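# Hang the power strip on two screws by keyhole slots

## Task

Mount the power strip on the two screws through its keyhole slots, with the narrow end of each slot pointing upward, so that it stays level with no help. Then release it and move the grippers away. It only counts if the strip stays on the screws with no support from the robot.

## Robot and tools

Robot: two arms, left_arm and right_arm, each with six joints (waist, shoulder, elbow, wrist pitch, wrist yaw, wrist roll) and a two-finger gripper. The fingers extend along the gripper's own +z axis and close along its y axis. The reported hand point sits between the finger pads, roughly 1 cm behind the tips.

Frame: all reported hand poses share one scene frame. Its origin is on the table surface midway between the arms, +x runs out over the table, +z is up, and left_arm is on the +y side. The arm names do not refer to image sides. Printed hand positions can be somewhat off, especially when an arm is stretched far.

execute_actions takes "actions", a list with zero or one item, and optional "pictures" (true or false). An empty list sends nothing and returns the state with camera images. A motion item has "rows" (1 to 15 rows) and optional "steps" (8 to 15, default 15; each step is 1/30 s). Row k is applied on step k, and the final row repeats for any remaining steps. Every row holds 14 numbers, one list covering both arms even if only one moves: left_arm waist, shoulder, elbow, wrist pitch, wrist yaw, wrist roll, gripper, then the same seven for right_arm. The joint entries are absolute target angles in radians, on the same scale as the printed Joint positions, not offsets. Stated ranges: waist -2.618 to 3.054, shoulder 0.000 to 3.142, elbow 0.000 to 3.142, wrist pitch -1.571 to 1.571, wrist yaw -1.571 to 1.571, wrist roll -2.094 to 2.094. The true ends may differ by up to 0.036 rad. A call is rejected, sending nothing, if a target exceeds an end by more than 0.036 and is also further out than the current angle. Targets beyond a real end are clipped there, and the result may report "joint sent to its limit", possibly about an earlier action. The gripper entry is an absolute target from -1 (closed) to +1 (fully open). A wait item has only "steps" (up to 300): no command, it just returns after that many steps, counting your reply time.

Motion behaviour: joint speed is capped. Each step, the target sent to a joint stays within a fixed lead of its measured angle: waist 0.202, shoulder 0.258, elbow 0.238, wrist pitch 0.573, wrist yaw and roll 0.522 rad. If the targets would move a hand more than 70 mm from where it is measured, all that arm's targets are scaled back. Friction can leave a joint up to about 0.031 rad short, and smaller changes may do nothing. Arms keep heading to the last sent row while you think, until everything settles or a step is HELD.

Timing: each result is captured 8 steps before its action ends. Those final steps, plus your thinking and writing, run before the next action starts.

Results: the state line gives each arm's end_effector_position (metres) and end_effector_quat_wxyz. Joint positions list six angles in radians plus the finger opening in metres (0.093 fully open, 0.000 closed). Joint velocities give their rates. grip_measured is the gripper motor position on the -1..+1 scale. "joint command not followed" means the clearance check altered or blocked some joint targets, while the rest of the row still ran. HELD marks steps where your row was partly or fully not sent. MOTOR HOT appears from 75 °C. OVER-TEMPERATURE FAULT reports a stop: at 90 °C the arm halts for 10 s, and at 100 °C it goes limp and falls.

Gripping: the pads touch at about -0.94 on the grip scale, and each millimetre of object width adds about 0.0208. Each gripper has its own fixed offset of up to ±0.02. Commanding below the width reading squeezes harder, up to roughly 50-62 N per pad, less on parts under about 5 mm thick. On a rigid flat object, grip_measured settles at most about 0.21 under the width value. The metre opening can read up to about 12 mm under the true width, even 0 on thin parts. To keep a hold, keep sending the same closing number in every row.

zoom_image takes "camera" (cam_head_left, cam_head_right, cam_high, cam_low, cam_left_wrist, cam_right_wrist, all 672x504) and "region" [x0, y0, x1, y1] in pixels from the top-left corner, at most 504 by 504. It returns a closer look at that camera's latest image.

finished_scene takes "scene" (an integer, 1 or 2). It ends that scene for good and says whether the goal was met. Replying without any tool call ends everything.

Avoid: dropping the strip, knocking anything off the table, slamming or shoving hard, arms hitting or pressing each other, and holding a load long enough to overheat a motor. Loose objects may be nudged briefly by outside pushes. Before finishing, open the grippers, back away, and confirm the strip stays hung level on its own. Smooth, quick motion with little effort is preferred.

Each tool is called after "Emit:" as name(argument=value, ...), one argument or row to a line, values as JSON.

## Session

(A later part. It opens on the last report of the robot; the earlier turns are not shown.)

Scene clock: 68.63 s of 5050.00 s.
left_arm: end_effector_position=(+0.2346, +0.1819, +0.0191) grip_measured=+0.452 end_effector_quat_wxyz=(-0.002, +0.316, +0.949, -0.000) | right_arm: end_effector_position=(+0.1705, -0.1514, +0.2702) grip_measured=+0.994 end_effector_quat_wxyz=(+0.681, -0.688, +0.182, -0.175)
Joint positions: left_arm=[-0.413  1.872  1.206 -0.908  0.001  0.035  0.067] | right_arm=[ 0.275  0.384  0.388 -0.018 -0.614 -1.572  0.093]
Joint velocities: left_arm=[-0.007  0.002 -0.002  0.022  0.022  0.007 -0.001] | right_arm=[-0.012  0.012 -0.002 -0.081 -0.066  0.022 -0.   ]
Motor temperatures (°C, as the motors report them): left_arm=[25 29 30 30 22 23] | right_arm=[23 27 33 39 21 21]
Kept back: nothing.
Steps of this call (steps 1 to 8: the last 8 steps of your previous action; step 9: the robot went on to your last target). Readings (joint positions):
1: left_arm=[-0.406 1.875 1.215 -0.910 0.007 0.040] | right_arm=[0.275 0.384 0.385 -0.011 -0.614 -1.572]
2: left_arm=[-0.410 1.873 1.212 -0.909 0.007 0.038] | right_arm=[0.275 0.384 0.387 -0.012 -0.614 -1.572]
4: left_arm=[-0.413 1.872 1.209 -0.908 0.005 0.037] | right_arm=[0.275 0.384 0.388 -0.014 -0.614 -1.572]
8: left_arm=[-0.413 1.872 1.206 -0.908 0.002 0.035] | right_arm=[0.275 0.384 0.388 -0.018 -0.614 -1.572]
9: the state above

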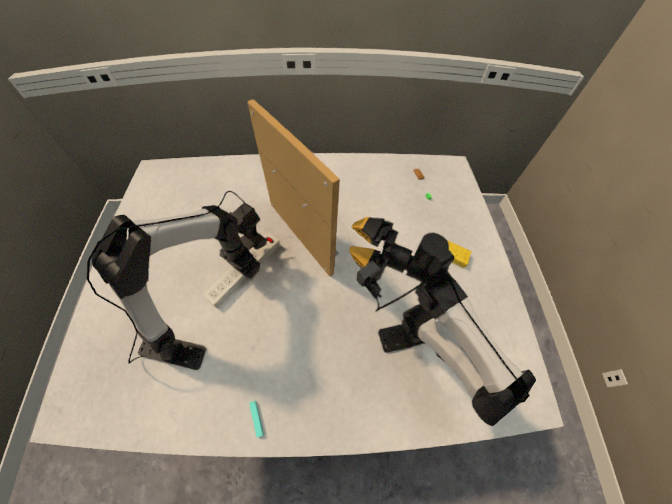

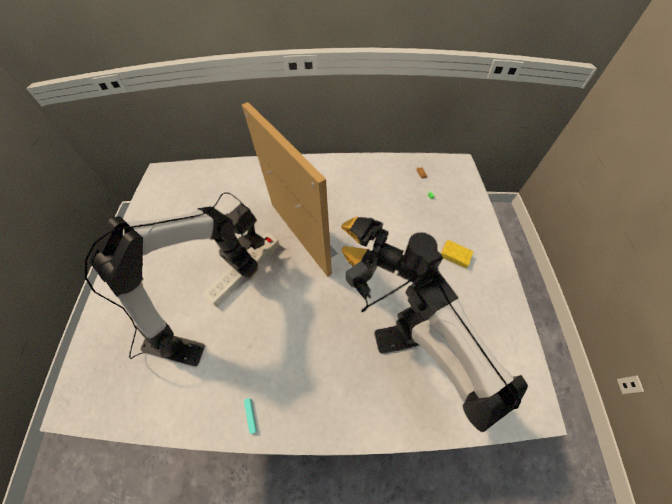

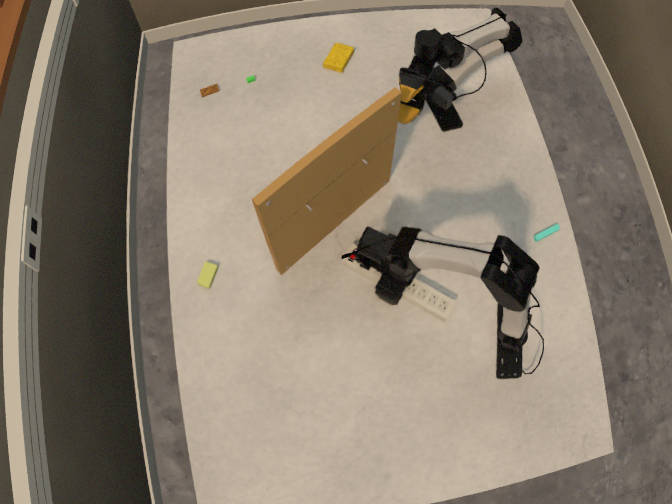

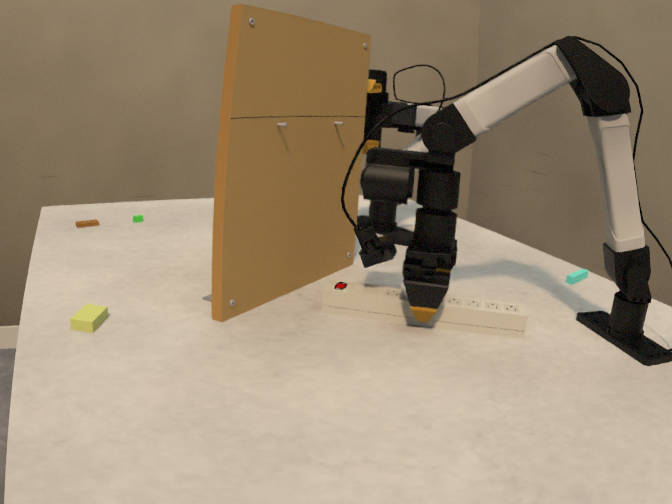

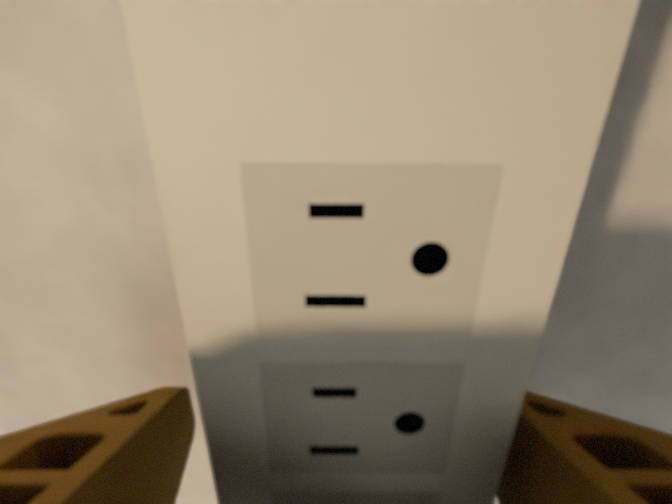

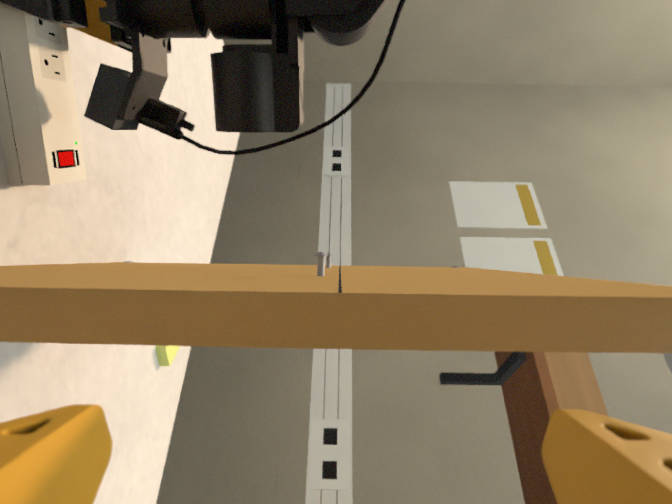

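Emit:
execute_actions(
  actions=[
    {"rows": [[-0.428,1.85,1.188,-0.896,-0.012,0.028,0.42,0.266,0.364,0.408,-0.022,-0.627,-1.579,1],[-0.432,1.85,1.195,-0.9,-0.006,0.033,0.38,0.266,0.364,0.408,-0.022,-0.627,-1.579,1],[-0.435,1.855,1.205,-0.905,0,0.036,0.33,0.266,0.364,0.408,-0.022,-0.627,-1.579,1],[-0.436,1.86,1.21,-0.908,0,0.036,0.28,0.266,0.364,0.408,-0.022,-0.627,-1.579,1],[-0.436,1.86,1.21,-0.908,0,0.036,0.23,0.266,0.364,0.408,-0.022,-0.627,-1.579,1],[-0.436,1.86,1.21,-0.908,0,0.036,0.18,0.266,0.364,0.408,-0.022,-0.627,-1.579,1],[-0.436,1.86,1.21,-0.908,0,0.036,0.13,0.266,0.364,0.408,-0.022,-0.627,-1.579,1],[-0.432,1.86,1.21,-0.908,0,0.036,0.08,0.266,0.364,0.408,-0.022,-0.627,-1.579,1],[-0.428,1.86,1.21,-0.908,0,0.036,0.03,0.266,0.364,0.408,-0.022,-0.627,-1.579,1],[-0.425,1.86,1.21,-0.908,0,0.036,-0.03,0.266,0.364,0.408,-0.022,-0.627,-1.579,1],[-0.425,1.86,1.21,-0.908,0,0.036,-0.1,0.266,0.364,0.408,-0.022,-0.627,-1.579,1],[-0.425,1.86,1.21,-0.908,0,0.036,-0.2,0.266,0.364,0.408,-0.022,-0.627,-1.579,1],[-0.425,1.86,1.215,-0.908,0,0.036,-0.3,0.266,0.364,0.408,-0.022,-0.627,-1.579,1],[-0.425,1.855,1.22,-0.908,0,0.036,-0.4,0.266,0.364,0.408,-0.022,-0.627,-1.579,1],[-0.425,1.845,1.228,-0.908,0,0.036,-0.4,0.266,0.364,0.408,-0.022,-0.627,-1.579,1]], "steps": 15},
  ],
)

Emit:
execute_actions(
  actions=[
    {"rows": [[-0.425,1.836,1.232,-0.908,0,0.036,-0.4,0.266,0.364,0.408,-0.022,-0.627,-1.579,1],[-0.425,1.8292,1.232,-0.908,0,0.036,-0.4,0.266,0.364,0.408,-0.022,-0.627,-1.579,1],[-0.425,1.8237,1.232,-0.908,0,0.036,-0.4,0.266,0.364,0.408,-0.022,-0.627,-1.579,1],[-0.425,1.819,1.232,-0.907,0,0.036,-0.4,0.266,0.364,0.408,-0.022,-0.627,-1.579,1],[-0.425,1.8132,1.232,-0.907,0,0.042,-0.4,0.266,0.364,0.408,-0.022,-0.627,-1.579,1],[-0.425,1.8062,1.232,-0.906,0,0.067,-0.4,0.266,0.364,0.408,-0.022,-0.627,-1.579,1],[-0.425,1.7982,1.232,-0.905,0,0.097,-0.4,0.266,0.364,0.408,-0.022,-0.627,-1.579,1],[-0.425,1.7892,1.232,-0.904,0,0.131,-0.4,0.266,0.364,0.408,-0.022,-0.627,-1.579,1],[-0.425,1.7794,1.232,-0.903,0,0.168,-0.4,0.266,0.364,0.408,-0.022,-0.627,-1.579,1],[-0.425,1.7688,1.232,-0.902,0,0.209,-0.4,0.266,0.364,0.408,-0.022,-0.627,-1.579,1],[-0.425,1.7574,1.232,-0.9,0,0.253,-0.4,0.266,0.364,0.408,-0.022,-0.627,-1.579,1],[-0.425,1.7453,1.232,-0.898,0,0.3,-0.4,0.266,0.364,0.408,-0.022,-0.627,-1.579,1],[-0.425,1.7327,1.232,-0.896,0,0.349,-0.4,0.266,0.364,0.408,-0.022,-0.627,-1.579,1],[-0.425,1.7196,1.232,-0.894,0,0.401,-0.4,0.266,0.364,0.408,-0.022,-0.627,-1.579,1],[-0.425,1.706,1.228,-0.892,0,0.455,-0.4,0.266,0.364,0.408,-0.022,-0.627,-1.579,1]], "steps": 15},
  ],
)

Emit:
execute_actions(
  actions=[
    {"rows": [[-0.422,1.692,1.224,-0.889,0,0.51,-0.4,0.266,0.364,0.408,-0.022,-0.627,-1.579,1],[-0.418,1.6778,1.22,-0.886,0.006,0.567,-0.4,0.266,0.364,0.408,-0.022,-0.627,-1.579,1],[-0.414,1.6633,1.216,-0.882,0.012,0.625,-0.4,0.266,0.364,0.408,-0.022,-0.627,-1.579,1],[-0.4139,1.6487,1.2152,-0.877,0.018,0.685,-0.4,0.266,0.364,0.408,-0.022,-0.627,-1.579,1],[-0.4135,1.634,1.213,-0.869,0.026,0.744,-0.4,0.266,0.364,0.408,-0.022,-0.627,-1.579,1],[-0.413,1.6193,1.2094,-0.851,0.034,0.804,-0.4,0.266,0.364,0.408,-0.022,-0.627,-1.579,1],[-0.4122,1.6047,1.2044,-0.825,0.043,0.864,-0.4,0.266,0.364,0.408,-0.022,-0.627,-1.579,1],[-0.4113,1.5902,1.1982,-0.796,0.053,0.923,-0.4,0.266,0.364,0.408,-0.022,-0.627,-1.579,1],[-0.4102,1.576,1.1908,-0.764,0.064,0.982,-0.4,0.266,0.364,0.408,-0.022,-0.627,-1.579,1],[-0.4089,1.562,1.1824,-0.725,0.076,1.04,-0.4,0.266,0.364,0.408,-0.022,-0.627,-1.579,1],[-0.4074,1.5484,1.1729,-0.682,0.088,1.097,-0.4,0.266,0.364,0.408,-0.022,-0.627,-1.579,1],[-0.4059,1.5353,1.1626,-0.635,0.101,1.153,-0.4,0.266,0.364,0.408,-0.022,-0.627,-1.579,1],[-0.4042,1.5227,1.1513,-0.584,0.114,1.207,-0.4,0.266,0.364,0.408,-0.022,-0.627,-1.579,1],[-0.4023,1.5106,1.1393,-0.529,0.128,1.259,-0.4,0.266,0.364,0.408,-0.022,-0.627,-1.579,1],[-0.4004,1.4993,1.1266,-0.47,0.142,1.308,-0.4,0.266,0.364,0.408,-0.022,-0.627,-1.579,1]], "steps": 15},
  ],
)

Emit:
execute_actions(
  actions=[
    {"rows": [[-0.3984,1.4886,1.1132,-0.424,0.157,1.355,-0.4,0.266,0.364,0.408,-0.022,-0.627,-1.579,1],[-0.3962,1.4788,1.0994,-0.379,0.171,1.399,-0.4,0.266,0.364,0.408,-0.022,-0.627,-1.579,1],[-0.3941,1.4698,1.085,-0.333,0.186,1.44,-0.4,0.266,0.364,0.408,-0.022,-0.627,-1.579,1],[-0.3918,1.4618,1.0703,-0.288,0.201,1.477,-0.4,0.266,0.364,0.408,-0.022,-0.627,-1.579,1],[-0.3895,1.4548,1.0552,-0.243,0.216,1.511,-0.4,0.266,0.364,0.408,-0.022,-0.627,-1.579,1],[-0.3872,1.449,1.0399,-0.199,0.231,1.54,-0.4,0.266,0.364,0.408,-0.022,-0.627,-1.579,1],[-0.3849,1.4443,1.0245,-0.155,0.245,1.566,-0.4,0.266,0.364,0.408,-0.022,-0.627,-1.579,1],[-0.3825,1.4408,1.009,-0.111,0.26,1.586,-0.4,0.266,0.364,0.408,-0.022,-0.627,-1.579,1],[-0.3801,1.4387,0.9935,-0.067,0.274,1.602,-0.4,0.266,0.364,0.408,-0.022,-0.627,-1.579,1],[-0.3778,1.438,0.9781,-0.023,0.288,1.613,-0.4,0.266,0.364,0.408,-0.022,-0.627,-1.579,1],[-0.3755,1.438,0.9628,0.02,0.301,1.618,-0.4,0.266,0.364,0.408,-0.022,-0.627,-1.579,1],[-0.3732,1.438,0.9477,0.063,0.314,1.617,-0.4,0.266,0.364,0.408,-0.022,-0.627,-1.579,1],[-0.3709,1.438,0.933,0.107,0.326,1.611,-0.4,0.266,0.364,0.408,-0.022,-0.627,-1.579,1],[-0.3688,1.438,0.9186,0.15,0.338,1.598,-0.4,0.266,0.364,0.408,-0.022,-0.627,-1.579,1],[-0.3666,1.438,0.9048,0.193,0.349,1.578,-0.4,0.266,0.364,0.408,-0.022,-0.627,-1.579,1]], "steps": 15},
  ],
)

Emit:
execute_actions(
  actions=[
    {"rows": [[-0.3646,1.438,0.8914,0.236,0.359,1.578,-0.4,0.266,0.364,0.408,-0.022,-0.627,-1.579,1],[-0.3627,1.438,0.8787,0.279,0.368,1.578,-0.4,0.266,0.364,0.408,-0.022,-0.627,-1.579,1],[-0.3608,1.438,0.8667,0.322,0.376,1.578,-0.4,0.266,0.364,0.408,-0.022,-0.627,-1.579,1],[-0.3591,1.438,0.8554,0.365,0.384,1.578,-0.4,0.266,0.364,0.408,-0.022,-0.627,-1.579,1],[-0.3576,1.438,0.8451,0.408,0.39,1.578,-0.4,0.266,0.364,0.408,-0.022,-0.627,-1.579,1],[-0.3561,1.438,0.8356,0.451,0.395,1.578,-0.4,0.266,0.364,0.408,-0.022,-0.627,-1.579,1],[-0.3548,1.438,0.8272,0.494,0.399,1.578,-0.4,0.266,0.364,0.408,-0.022,-0.627,-1.579,1],[-0.3537,1.438,0.8198,0.536,0.402,1.578,-0.4,0.266,0.364,0.408,-0.022,-0.627,-1.579,1],[-0.3528,1.438,0.8136,0.577,0.403,1.578,-0.4,0.266,0.364,0.408,-0.022,-0.627,-1.579,1],[-0.352,1.438,0.8086,0.617,0.403,1.578,-0.4,0.266,0.364,0.408,-0.022,-0.627,-1.579,1],[-0.3515,1.438,0.805,0.656,0.401,1.578,-0.4,0.266,0.364,0.408,-0.022,-0.627,-1.579,1],[-0.3511,1.438,0.8028,0.694,0.398,1.578,-0.4,0.266,0.364,0.408,-0.022,-0.627,-1.579,1],[-0.351,1.438,0.802,0.731,0.393,1.578,-0.4,0.266,0.364,0.408,-0.022,-0.627,-1.579,1],[-0.351,1.438,0.802,0.766,0.393,1.578,-0.4,0.266,0.364,0.408,-0.022,-0.627,-1.579,1],[-0.351,1.438,0.802,0.798,0.393,1.578,-0.4,0.266,0.364,0.408,-0.022,-0.627,-1.579,1]], "steps": 15},
  ],
)

Emit:
execute_actions(
  actions=[
    {"rows": [[-0.351,1.438,0.802,0.826,0.393,1.578,-0.4,0.266,0.364,0.408,-0.022,-0.627,-1.579,1],[-0.351,1.438,0.802,0.85,0.393,1.578,-0.4,0.266,0.364,0.408,-0.022,-0.627,-1.579,1],[-0.351,1.438,0.802,0.87,0.393,1.578,-0.4,0.266,0.364,0.408,-0.022,-0.627,-1.579,1],[-0.351,1.438,0.802,0.885,0.393,1.578,-0.4,0.266,0.364,0.408,-0.022,-0.627,-1.579,1],[-0.351,1.438,0.802,0.895,0.393,1.578,-0.4,0.266,0.364,0.408,-0.022,-0.627,-1.579,1],[-0.351,1.438,0.802,0.9,0.393,1.578,-0.4,0.266,0.364,0.408,-0.022,-0.627,-1.579,1],[-0.351,1.438,0.802,0.9,0.393,1.578,-0.4,0.266,0.364,0.408,-0.022,-0.627,-1.579,1],[-0.351,1.438,0.802,0.897,0.393,1.578,-0.4,0.266,0.364,0.408,-0.022,-0.627,-1.579,1],[-0.351,1.438,0.802,0.89,0.393,1.578,-0.4,0.266,0.364,0.408,-0.022,-0.627,-1.579,1],[-0.351,1.438,0.802,0.883,0.393,1.578,-0.4,0.266,0.364,0.408,-0.022,-0.627,-1.579,1],[-0.351,1.438,0.802,0.877,0.393,1.578,-0.4,0.266,0.364,0.408,-0.022,-0.627,-1.579,1]], "steps": 12},
  ],
)

Emit:
execute_actions(
  actions=[
    {"steps": 16},
  ],
  pictures=true,
)

Scene clock: 84.07 s of 5050.00 s.
left_arm: end_effector_position=(+0.2329, +0.1791, +0.0191) grip_measured=+0.156 end_effector_quat_wxyz=(-0.001, +0.321, +0.947, +0.001) | right_arm: end_effector_position=(+0.1704, -0.1515, +0.2697) grip_measured=+0.994 end_effector_quat_wxyz=(+0.680, -0.688, +0.183, -0.174)
Joint positions: left_arm=[-0.424  1.872  1.206 -0.907 -0.001  0.034  0.053] | right_arm=[ 0.275  0.384  0.388 -0.021 -0.614 -1.572  0.093]
Joint velocities: left_arm=[-0.017  0.012 -0.002  0.037 -0.051 -0.007 -0.05 ] | right_arm=[ 0.012  0.007  0.002 -0.007 -0.051 -0.007  0.001]
Motor temperatures (°C, as the motors report them): left_arm=[25 31 29 29 22 23] | right_arm=[23 26 35 38 21 21]
Steps of this call (steps 1 to 30: the robot went on to your last target; steps 31 to 90: nothing new was sent; then 12.20 s passed at rest; steps 91 to 97: the first 7 steps of this action). Readings (joint positions):
91: left_arm=[-0.413 1.872 1.206 -0.907 -0.001 0.034] | right_arm=[0.275 0.384 0.388 -0.021 -0.614 -1.572]
92: left_arm=[-0.413 1.872 1.206 -0.907 -0.001 0.034] | right_arm=[0.275 0.384 0.388 -0.021 -0.614 -1.572]
94: left_arm=[-0.418 1.872 1.206 -0.907 -0.001 0.034] | right_arm=[0.275 0.384 0.388 -0.021 -0.614 -1.572]
97: the state above

Scene clock: 84.57 s of 5050.00 s.
left_arm: end_effector_position=(+0.2338, +0.1783, +0.0228) grip_measured=-0.065 end_effector_quat_wxyz=(+0.005, +0.327, +0.945, -0.001) | right_arm: end_effector_position=(+0.1704, -0.1515, +0.2697) grip_measured=+0.994 end_effector_quat_wxyz=(+0.680, -0.688, +0.183, -0.174)
Joint positions: left_arm=[-0.425  1.86   1.206 -0.907 -0.001  0.047  0.042] | right_arm=[ 0.275  0.384  0.388 -0.021 -0.614 -1.572  0.093]
Joint velocities: left_arm=[ 0.007 -0.159 -0.017 -0.007 -0.051  0.3   -0.   ] | right_arm=[ 0.007 -0.002  0.002  0.007 -0.051  0.037 -0.   ]
Motor temperatures (°C, as the motors report them): left_arm=[25 32 29 29 22 23] | right_arm=[23 26 35 38 21 21]
Steps of this call (steps 1 to 8: the last 8 steps of your previous action; steps 9 to 15: the first 7 steps of this action). Readings (joint positions):
9: left_arm=[-0.425 1.872 1.206 -0.907 -0.001 0.034] | right_arm=[0.275 0.384 0.388 -0.021 -0.614 -1.572]
10: left_arm=[-0.425 1.870 1.206 -0.907 -0.001 0.034] | right_arm=[0.275 0.384 0.388 -0.021 -0.614 -1.572]
12: left_arm=[-0.425 1.869 1.206 -0.907 -0.001 0.034] | right_arm=[0.275 0.384 0.388 -0.021 -0.614 -1.572]
15: the state above

Scene clock: 85.07 s of 5050.00 s.
left_arm: end_effector_position=(+0.2432, +0.1693, +0.0816) grip_measured=-0.065 end_effector_quat_wxyz=(+0.101, +0.579, +0.809, -0.005) | right_arm: end_effector_position=(+0.1704, -0.1515, +0.2697) grip_measured=+0.994 end_effector_quat_wxyz=(+0.680, -0.688, +0.183, -0.174)
Joint positions: left_arm=[-0.425  1.674  1.206 -0.901  0.01   0.622  0.042] | right_arm=[ 0.275  0.384  0.388 -0.021 -0.614 -1.572  0.093]
Joint velocities: left_arm=[-0.012 -0.393 -0.071  0.139  0.11   1.604 -0.   ] | right_arm=[-0.007 -0.007 -0.007 -0.051 -0.007  0.007  0.   ]
Motor temperatures (°C, as the motors report them): left_arm=[25 32 29 29 22 23] | right_arm=[23 26 35 38 21 21]
Steps of this call (steps 1 to 8: the last 8 steps of your previous action; steps 9 to 15: the first 7 steps of this action). Readings (joint positions):
9: left_arm=[-0.425 1.761 1.206 -0.907 -0.001 0.315] | right_arm=[0.275 0.384 0.388 -0.021 -0.614 -1.572]
10: left_arm=[-0.425 1.747 1.206 -0.907 -0.001 0.361] | right_arm=[0.275 0.384 0.388 -0.021 -0.614 -1.572]
12: left_arm=[-0.425 1.718 1.206 -0.907 0.001 0.460] | right_arm=[0.275 0.384 0.388 -0.021 -0.614 -1.572]
15: the state above

Scene clock: 85.57 s of 5050.00 s.
left_arm: end_effector_position=(+0.2811, +0.1213, +0.1370) grip_measured=-0.065 end_effector_quat_wxyz=(+0.340, +0.804, +0.485, +0.059) | right_arm: end_effector_position=(+0.1704, -0.1515, +0.2697) grip_measured=+0.994 end_effector_quat_wxyz=(+0.680, -0.688, +0.183, -0.174)
Joint positions: left_arm=[-0.401  1.499  1.041 -0.425  0.167  1.399  0.042] | right_arm=[ 0.275  0.384  0.388 -0.021 -0.614 -1.572  0.093]
Joint velocities: left_arm=[ 0.037 -0.198 -0.432  1.282  0.359  1.136  0.   ] | right_arm=[-0.012  0.002  0.012 -0.022  0.007 -0.007 -0.   ]
Motor temperatures (°C, as the motors report them): left_arm=[25 32 29 30 22 23] | right_arm=[23 26 35 38 21 21]
Steps of this call (steps 1 to 8: the last 8 steps of your previous action; steps 9 to 15: the first 7 steps of this action). Readings (joint positions):
9: left_arm=[-0.415 1.550 1.127 -0.673 0.091 1.125] | right_arm=[0.275 0.384 0.388 -0.021 -0.614 -1.572]
10: left_arm=[-0.412 1.540 1.114 -0.632 0.103 1.177] | right_arm=[0.275 0.384 0.388 -0.021 -0.614 -1.572]
12: left_arm=[-0.408 1.522 1.086 -0.550 0.127 1.273] | right_arm=[0.275 0.384 0.388 -0.021 -0.614 -1.572]
15: the state above

Scene clock: 86.07 s of 5050.00 s.
left_arm: end_effector_position=(+0.3014, +0.0899, +0.1639) grip_measured=-0.064 end_effector_quat_wxyz=(+0.514, +0.782, +0.332, +0.117) | right_arm: end_effector_position=(+0.1704, -0.1515, +0.2697) grip_measured=+0.994 end_effector_quat_wxyz=(+0.680, -0.688, +0.183, -0.174)
Joint positions: left_arm=[-0.37   1.484  0.823  0.171  0.34   1.569  0.042] | right_arm=[ 0.275  0.384  0.388 -0.021 -0.614 -1.572  0.093]
Joint velocities: left_arm=[ 0.032 -0.007 -0.291  1.15   0.227  0.007 -0.001] | right_arm=[ 0.002 -0.002  0.012  0.066  0.022 -0.095 -0.001]
Motor temperatures (°C, as the motors report them): left_arm=[25 32 30 30 22 23] | right_arm=[23 26 35 38 21 21]
Steps of this call (steps 1 to 8: the last 8 steps of your previous action; steps 9 to 15: the first 7 steps of this action). Readings (joint positions):
9: left_arm=[-0.381 1.484 0.900 -0.062 0.283 1.565] | right_arm=[0.275 0.384 0.388 -0.021 -0.614 -1.572]
10: left_arm=[-0.379 1.484 0.885 -0.023 0.294 1.566] | right_arm=[0.275 0.384 0.388 -0.021 -0.614 -1.572]
12: left_arm=[-0.375 1.484 0.858 0.054 0.314 1.567] | right_arm=[0.275 0.384 0.388 -0.021 -0.614 -1.572]
15: the state above

Scene clock: 86.47 s of 5050.00 s.
left_arm: end_effector_position=(+0.3168, +0.0773, +0.2346) grip_measured=-0.064 end_effector_quat_wxyz=(+0.635, +0.705, +0.252, +0.193) | right_arm: end_effector_position=(+0.1704, -0.1515, +0.2697) grip_measured=+0.994 end_effector_quat_wxyz=(+0.680, -0.688, +0.183, -0.174)
Joint positions: left_arm=[-0.365  1.484  0.782  0.572  0.368  1.57   0.042] | right_arm=[ 0.275  0.384  0.388 -0.021 -0.614 -1.572  0.093]
Joint velocities: left_arm=[ 0.007  0.012  0.012  0.784  0.022  0.066 -0.   ] | right_arm=[-0.012 -0.017  0.012 -0.007  0.037  0.051 -0.   ]
Motor temperatures (°C, as the motors report them): left_arm=[25 32 30 30 22 23] | right_arm=[23 26 35 38 21 21]
Steps of this call (steps 1 to 8: the last 8 steps of your previous action; steps 9 to 12: the first 4 steps of this action). Readings (joint positions):
9: left_arm=[-0.365 1.484 0.782 0.483 0.365 1.569] | right_arm=[0.275 0.384 0.388 -0.021 -0.614 -1.572]
10: left_arm=[-0.365 1.484 0.782 0.513 0.366 1.570] | right_arm=[0.275 0.384 0.388 -0.021 -0.614 -1.572]
12: the state above

Scene clock: 87.00 s of 5050.00 s.
left_arm: end_effector_position=(+0.3166, +0.0750, +0.2688) grip_measured=-0.064 end_effector_quat_wxyz=(+0.678, +0.667, +0.214, +0.223) | right_arm: end_effector_position=(+0.1704, -0.1515, +0.2697) grip_measured=+0.994 end_effector_quat_wxyz=(+0.680, -0.688, +0.183, -0.174)
Joint positions: left_arm=[-0.365  1.484  0.782  0.721  0.381  1.571  0.042] | right_arm=[ 0.275  0.384  0.388 -0.021 -0.614 -1.572  0.093]
Joint velocities: left_arm=[ 0.017  0.002 -0.007 -0.022 -0.007  0.037  0.001] | right_arm=[ 0.002 -0.002 -0.012  0.007 -0.051  0.022 -0.   ]
Motor temperatures (°C, as the motors report them): left_arm=[25 32 30 31 22 23] | right_arm=[23 26 35 38 21 21]
Kept back: nothing.
Steps of this call (steps 1 to 8: the last 8 steps of your previous action; steps 9 to 16: the robot went on to your last target). Readings (joint positions):
1: left_arm=[-0.365 1.484 0.782 0.601 0.369 1.570] | right_arm=[0.275 0.384 0.388 -0.021 -0.614 -1.572]
2: left_arm=[-0.365 1.484 0.782 0.629 0.370 1.570] | right_arm=[0.275 0.384 0.388 -0.021 -0.614 -1.572]
4: left_arm=[-0.365 1.484 0.782 0.676 0.373 1.570] | right_arm=[0.275 0.384 0.388 -0.021 -0.614 -1.572]
8: left_arm=[-0.365 1.484 0.782 0.718 0.378 1.571] | right_arm=[0.275 0.384 0.388 -0.021 -0.614 -1.572]
16: the state above

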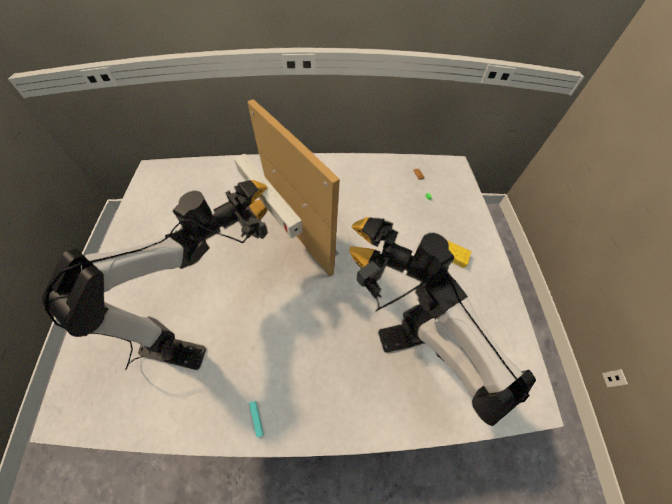

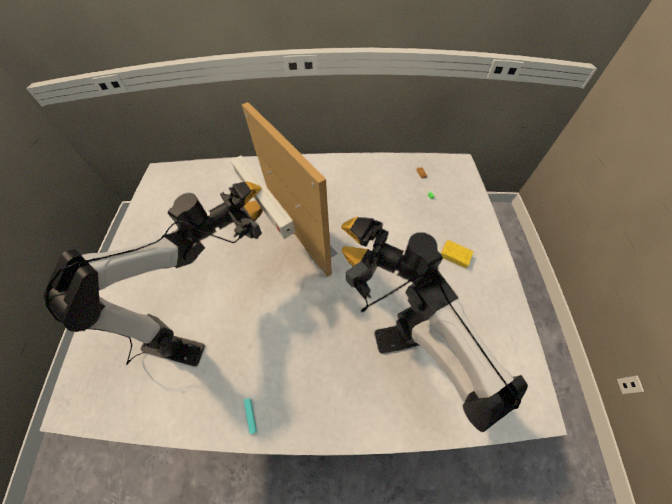

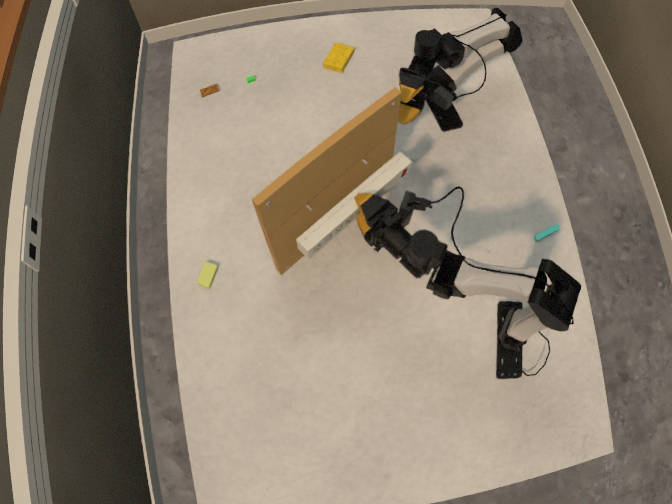

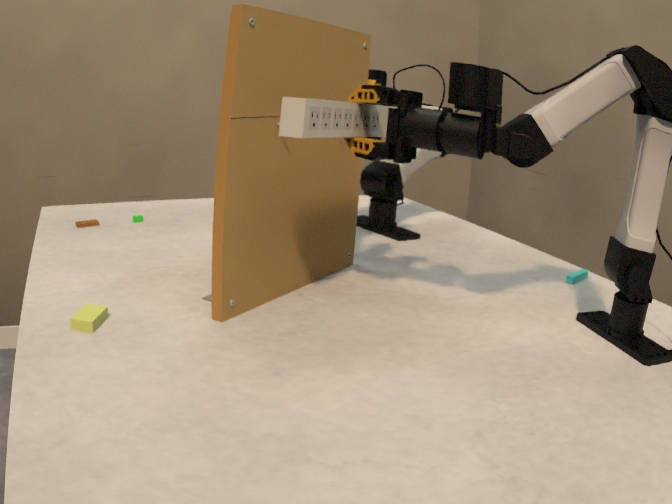

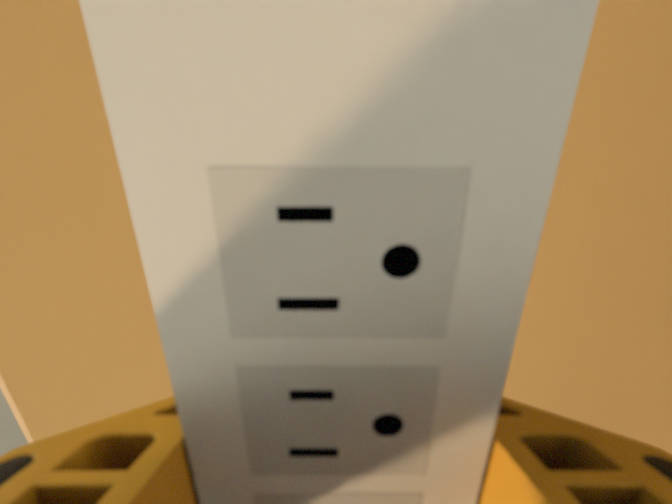

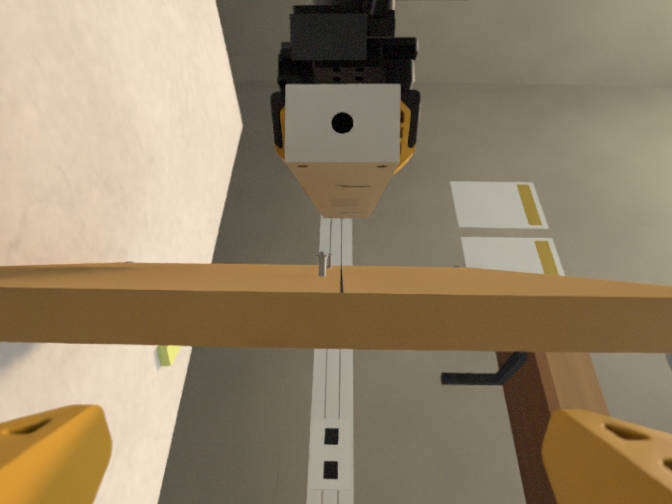

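Emit:
zoom_image(
  camera="cam_right_wrist",
  region=[270, 150, 420, 300],
)

Emit:
zoom_image(
  camera="cam_high",
  region=[270, 130, 430, 270],
)

Region (270, 150, 420, 300) of cam_right_wrist's 672x504 image, scaled by 3.360, with more detail than that image has.

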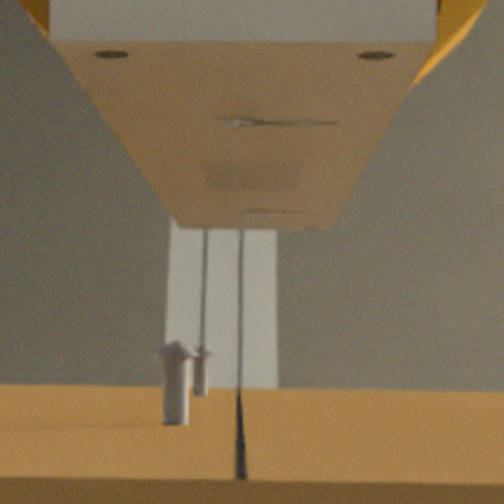

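Region (270, 130, 430, 270) of cam_high's 672x504 image, scaled by 3.150, with more detail than that image has; it fills the top 441 rows of this view, and the rest is white.

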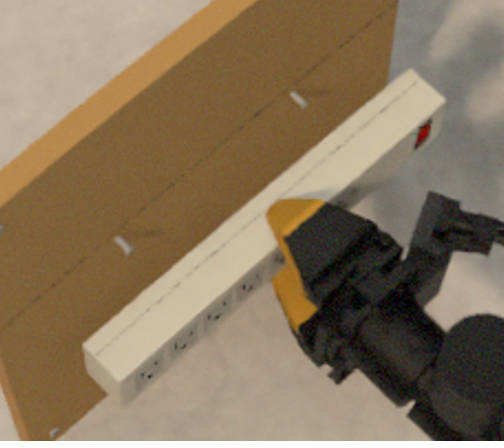

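Emit:
zoom_image(
  camera="cam_right_wrist",
  region=[310, 170, 390, 230],
)

Emit:
zoom_image(
  camera="cam_right_wrist",
  region=[300, 235, 380, 300],
)

Region (310, 170, 390, 230) of cam_right_wrist's 672x504 image, scaled by 6.300, with more detail than that image has; it fills the top 378 rows of this view, and the rest is white.

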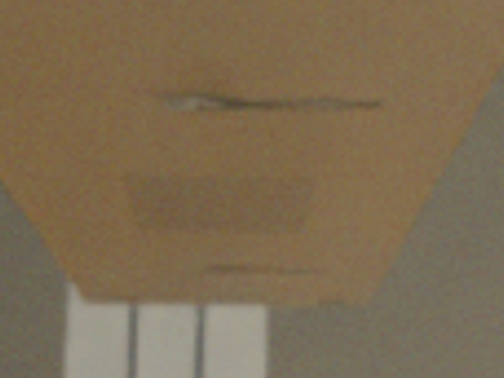

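Region (300, 235, 380, 300) of cam_right_wrist's 672x504 image, scaled by 6.300, with more detail than that image has; it fills the top 410 rows of this view, and the rest is white.

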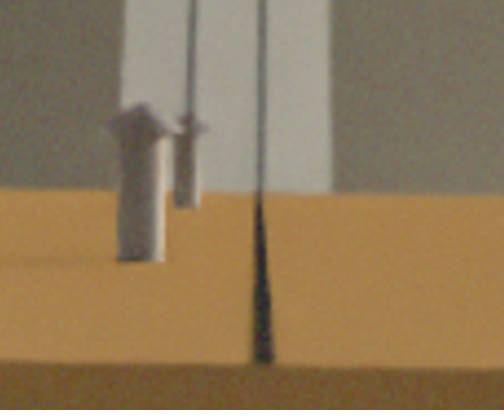

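Emit:
execute_actions(
  actions=[
    {"rows": [[-0.374,1.462,0.801,0.885,0.366,1.562,-0.4,0.266,0.364,0.408,-0.022,-0.627,-1.579,0.85],[-0.377,1.467,0.8,0.893,0.361,1.558,-0.4,0.266,0.364,0.408,-0.022,-0.627,-1.579,0.7],[-0.3795,1.471,0.799,0.901,0.356,1.554,-0.4,0.266,0.364,0.408,-0.022,-0.627,-1.579,0.55],[-0.382,1.4755,0.798,0.909,0.352,1.551,-0.4,0.266,0.364,0.408,-0.022,-0.627,-1.579,0.4],[-0.3845,1.48,0.797,0.916,0.348,1.548,-0.4,0.266,0.364,0.408,-0.022,-0.627,-1.579,0.25],[-0.387,1.4845,0.796,0.922,0.345,1.546,-0.4,0.266,0.364,0.408,-0.022,-0.627,-1.579,0.1],[-0.3895,1.489,0.795,0.926,0.343,1.545,-0.4,0.266,0.364,0.408,-0.022,-0.627,-1.579,0],[-0.392,1.4935,0.794,0.928,0.343,1.545,-0.4,0.266,0.364,0.408,-0.022,-0.627,-1.579,-0.1],[-0.394,1.497,0.793,0.927,0.344,1.546,-0.4,0.266,0.364,0.408,-0.022,-0.627,-1.579,-0.2],[-0.3955,1.5,0.792,0.924,0.346,1.548,-0.4,0.266,0.364,0.408,-0.022,-0.627,-1.579,-0.3],[-0.396,1.502,0.791,0.919,0.349,1.55,-0.4,0.266,0.364,0.408,-0.022,-0.627,-1.579,-0.3]], "steps": 12},
  ],
)

Emit:
execute_actions(
  actions=[
    {"steps": 16},
  ],
  pictures=true,
)

Emit:
zoom_image(
  camera="cam_right_wrist",
  region=[250, 160, 390, 300],
)

Emit:
zoom_image(
  camera="cam_right_wrist",
  region=[280, 180, 380, 280],
)

Scene clock: 96.73 s of 5050.00 s.
left_arm: end_effector_position=(+0.3174, +0.0754, +0.2703) grip_measured=-0.064 end_effector_quat_wxyz=(+0.680, +0.664, +0.216, +0.224) | right_arm: end_effector_position=(+0.1704, -0.1515, +0.2697) grip_measured=+0.484 end_effector_quat_wxyz=(+0.680, -0.688, +0.183, -0.174)
Joint positions: left_arm=[-0.365  1.485  0.782  0.729  0.377  1.564  0.042] | right_arm=[ 0.275  0.384  0.388 -0.021 -0.614 -1.572  0.068]
Joint velocities: left_arm=[ 0.012  0.046 -0.007  0.227 -0.051 -0.037  0.001] | right_arm=[-0.002 -0.007 -0.002 -0.007 -0.037 -0.051 -0.17 ]
Motor temperatures (°C, as the motors report them): left_arm=[25 33 31 39 22 23] | right_arm=[23 26 36 38 21 21]
Steps of this call (steps 1 to 15: the robot went on to your last target; steps 16 to 90: nothing new was sent; then 6.60 s passed at rest; steps 91 to 94: the first 4 steps of this action). Readings (joint positions):
91: left_arm=[-0.365 1.484 0.782 0.722 0.381 1.570] | right_arm=[0.275 0.384 0.388 -0.021 -0.614 -1.572]
92: left_arm=[-0.365 1.484 0.782 0.723 0.381 1.568] | right_arm=[0.275 0.384 0.388 -0.021 -0.614 -1.572]
94: the state above

Scene clock: 97.27 s of 5050.00 s.
left_arm: end_effector_position=(+0.3176, +0.0677, +0.2566) grip_measured=-0.064 end_effector_quat_wxyz=(+0.678, +0.667, +0.222, +0.216) | right_arm: end_effector_position=(+0.1704, -0.1515, +0.2697) grip_measured=-0.298 end_effector_quat_wxyz=(+0.680, -0.688, +0.183, -0.174)
Joint positions: left_arm=[-0.385  1.524  0.772  0.765  0.359  1.554  0.042] | right_arm=[ 0.275  0.384  0.388 -0.021 -0.614 -1.572  0.031]
Joint velocities: left_arm=[ 0.002  0.002 -0.002 -0.007 -0.007 -0.022 -0.001] | right_arm=[-0.032 -0.007 -0.022 -0.037 -0.022 -0.066 -0.   ]
Motor temperatures (°C, as the motors report them): left_arm=[25 33 31 40 22 23] | right_arm=[23 26 36 38 21 21]
Kept back: nothing.
Steps of this call (steps 1 to 8: the last 8 steps of your previous action; steps 9 to 16: the robot went on to your last target). Readings (joint positions):
1: left_arm=[-0.366 1.487 0.782 0.737 0.373 1.562] | right_arm=[0.275 0.384 0.388 -0.021 -0.614 -1.572]
2: left_arm=[-0.368 1.491 0.782 0.745 0.369 1.559] | right_arm=[0.275 0.384 0.388 -0.021 -0.614 -1.572]
4: left_arm=[-0.373 1.500 0.782 0.758 0.362 1.556] | right_arm=[0.275 0.384 0.388 -0.021 -0.614 -1.572]
8: left_arm=[-0.383 1.519 0.782 0.765 0.359 1.554] | right_arm=[0.275 0.384 0.388 -0.021 -0.614 -1.572]
16: the state above

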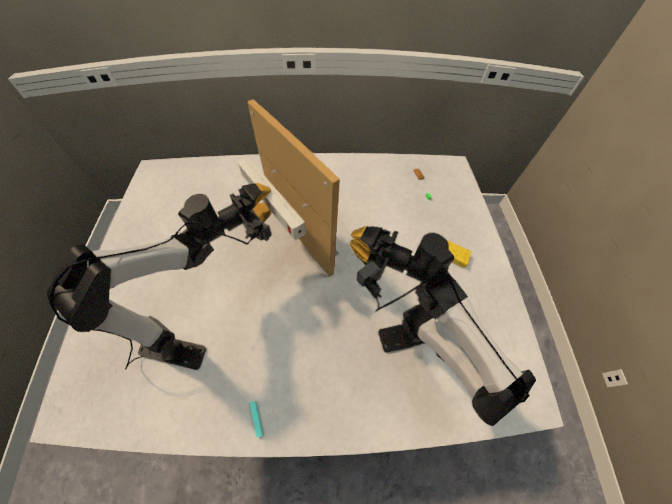

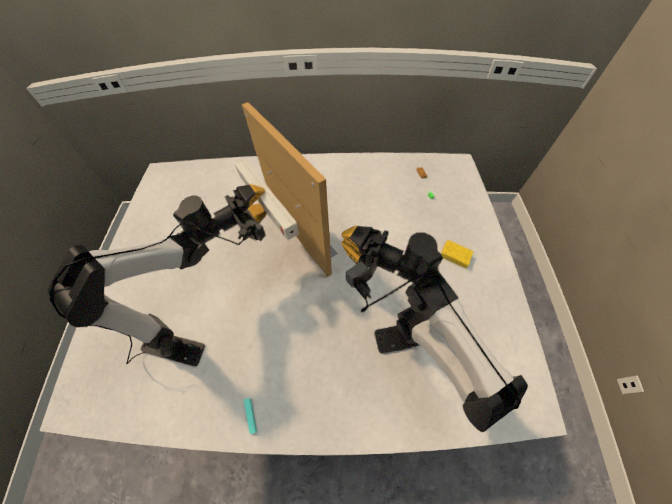

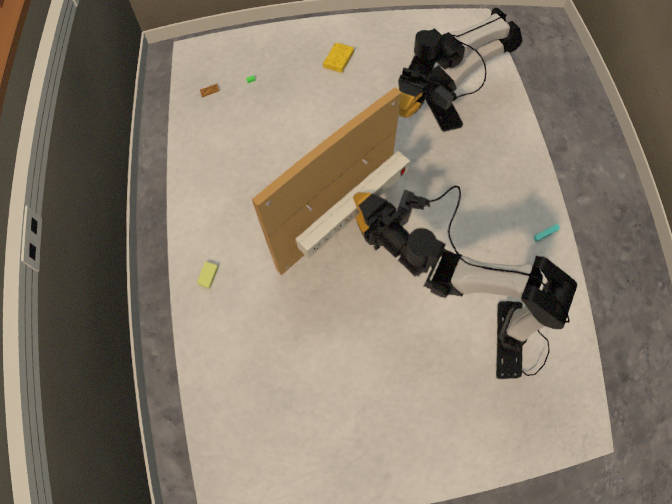

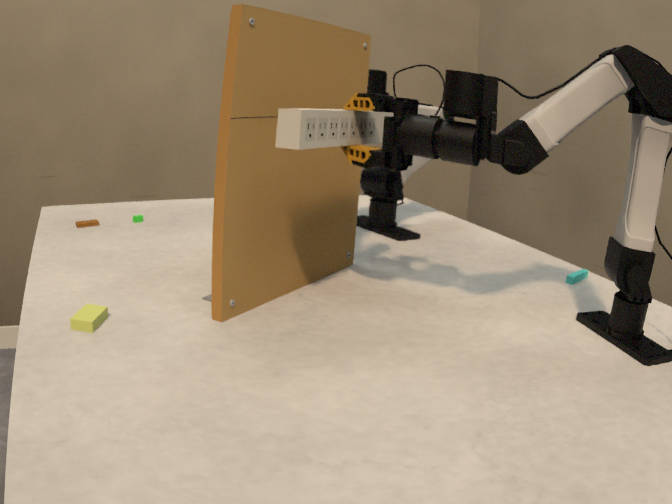

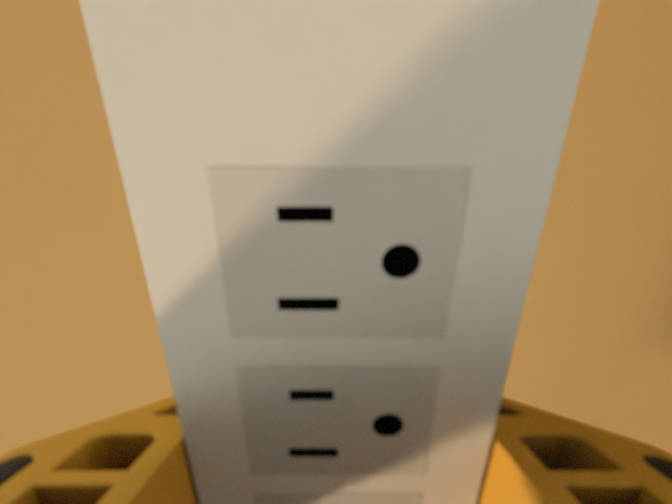

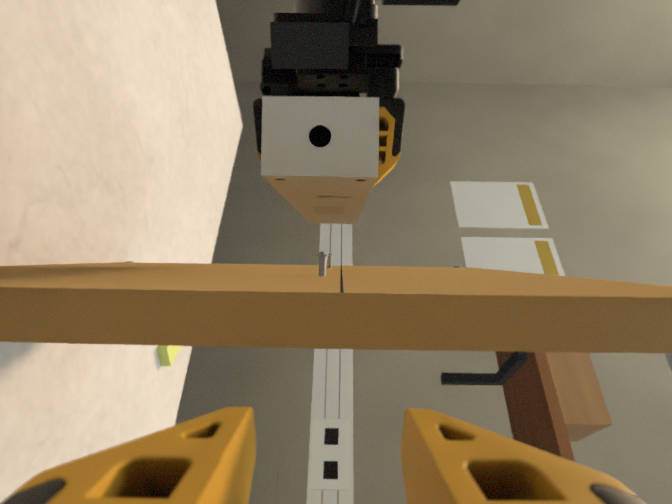

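Region (250, 160, 390, 300) of cam_right_wrist's 672x504 image, scaled by 3.600, with more detail than that image has.

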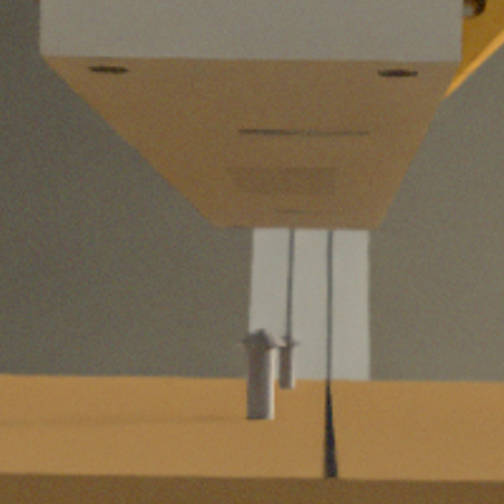

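Region (280, 180, 380, 280) of cam_right_wrist's 672x504 image, scaled by 5.040, with more detail than that image has.

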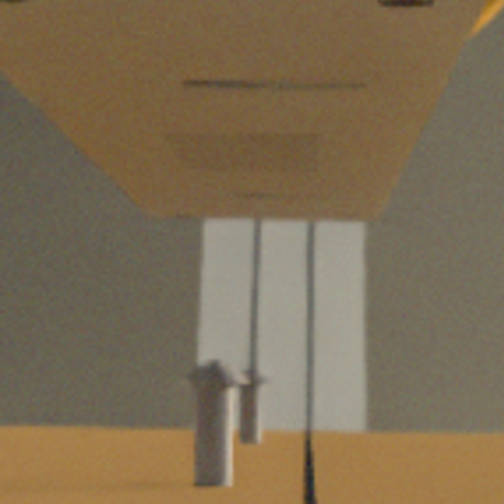

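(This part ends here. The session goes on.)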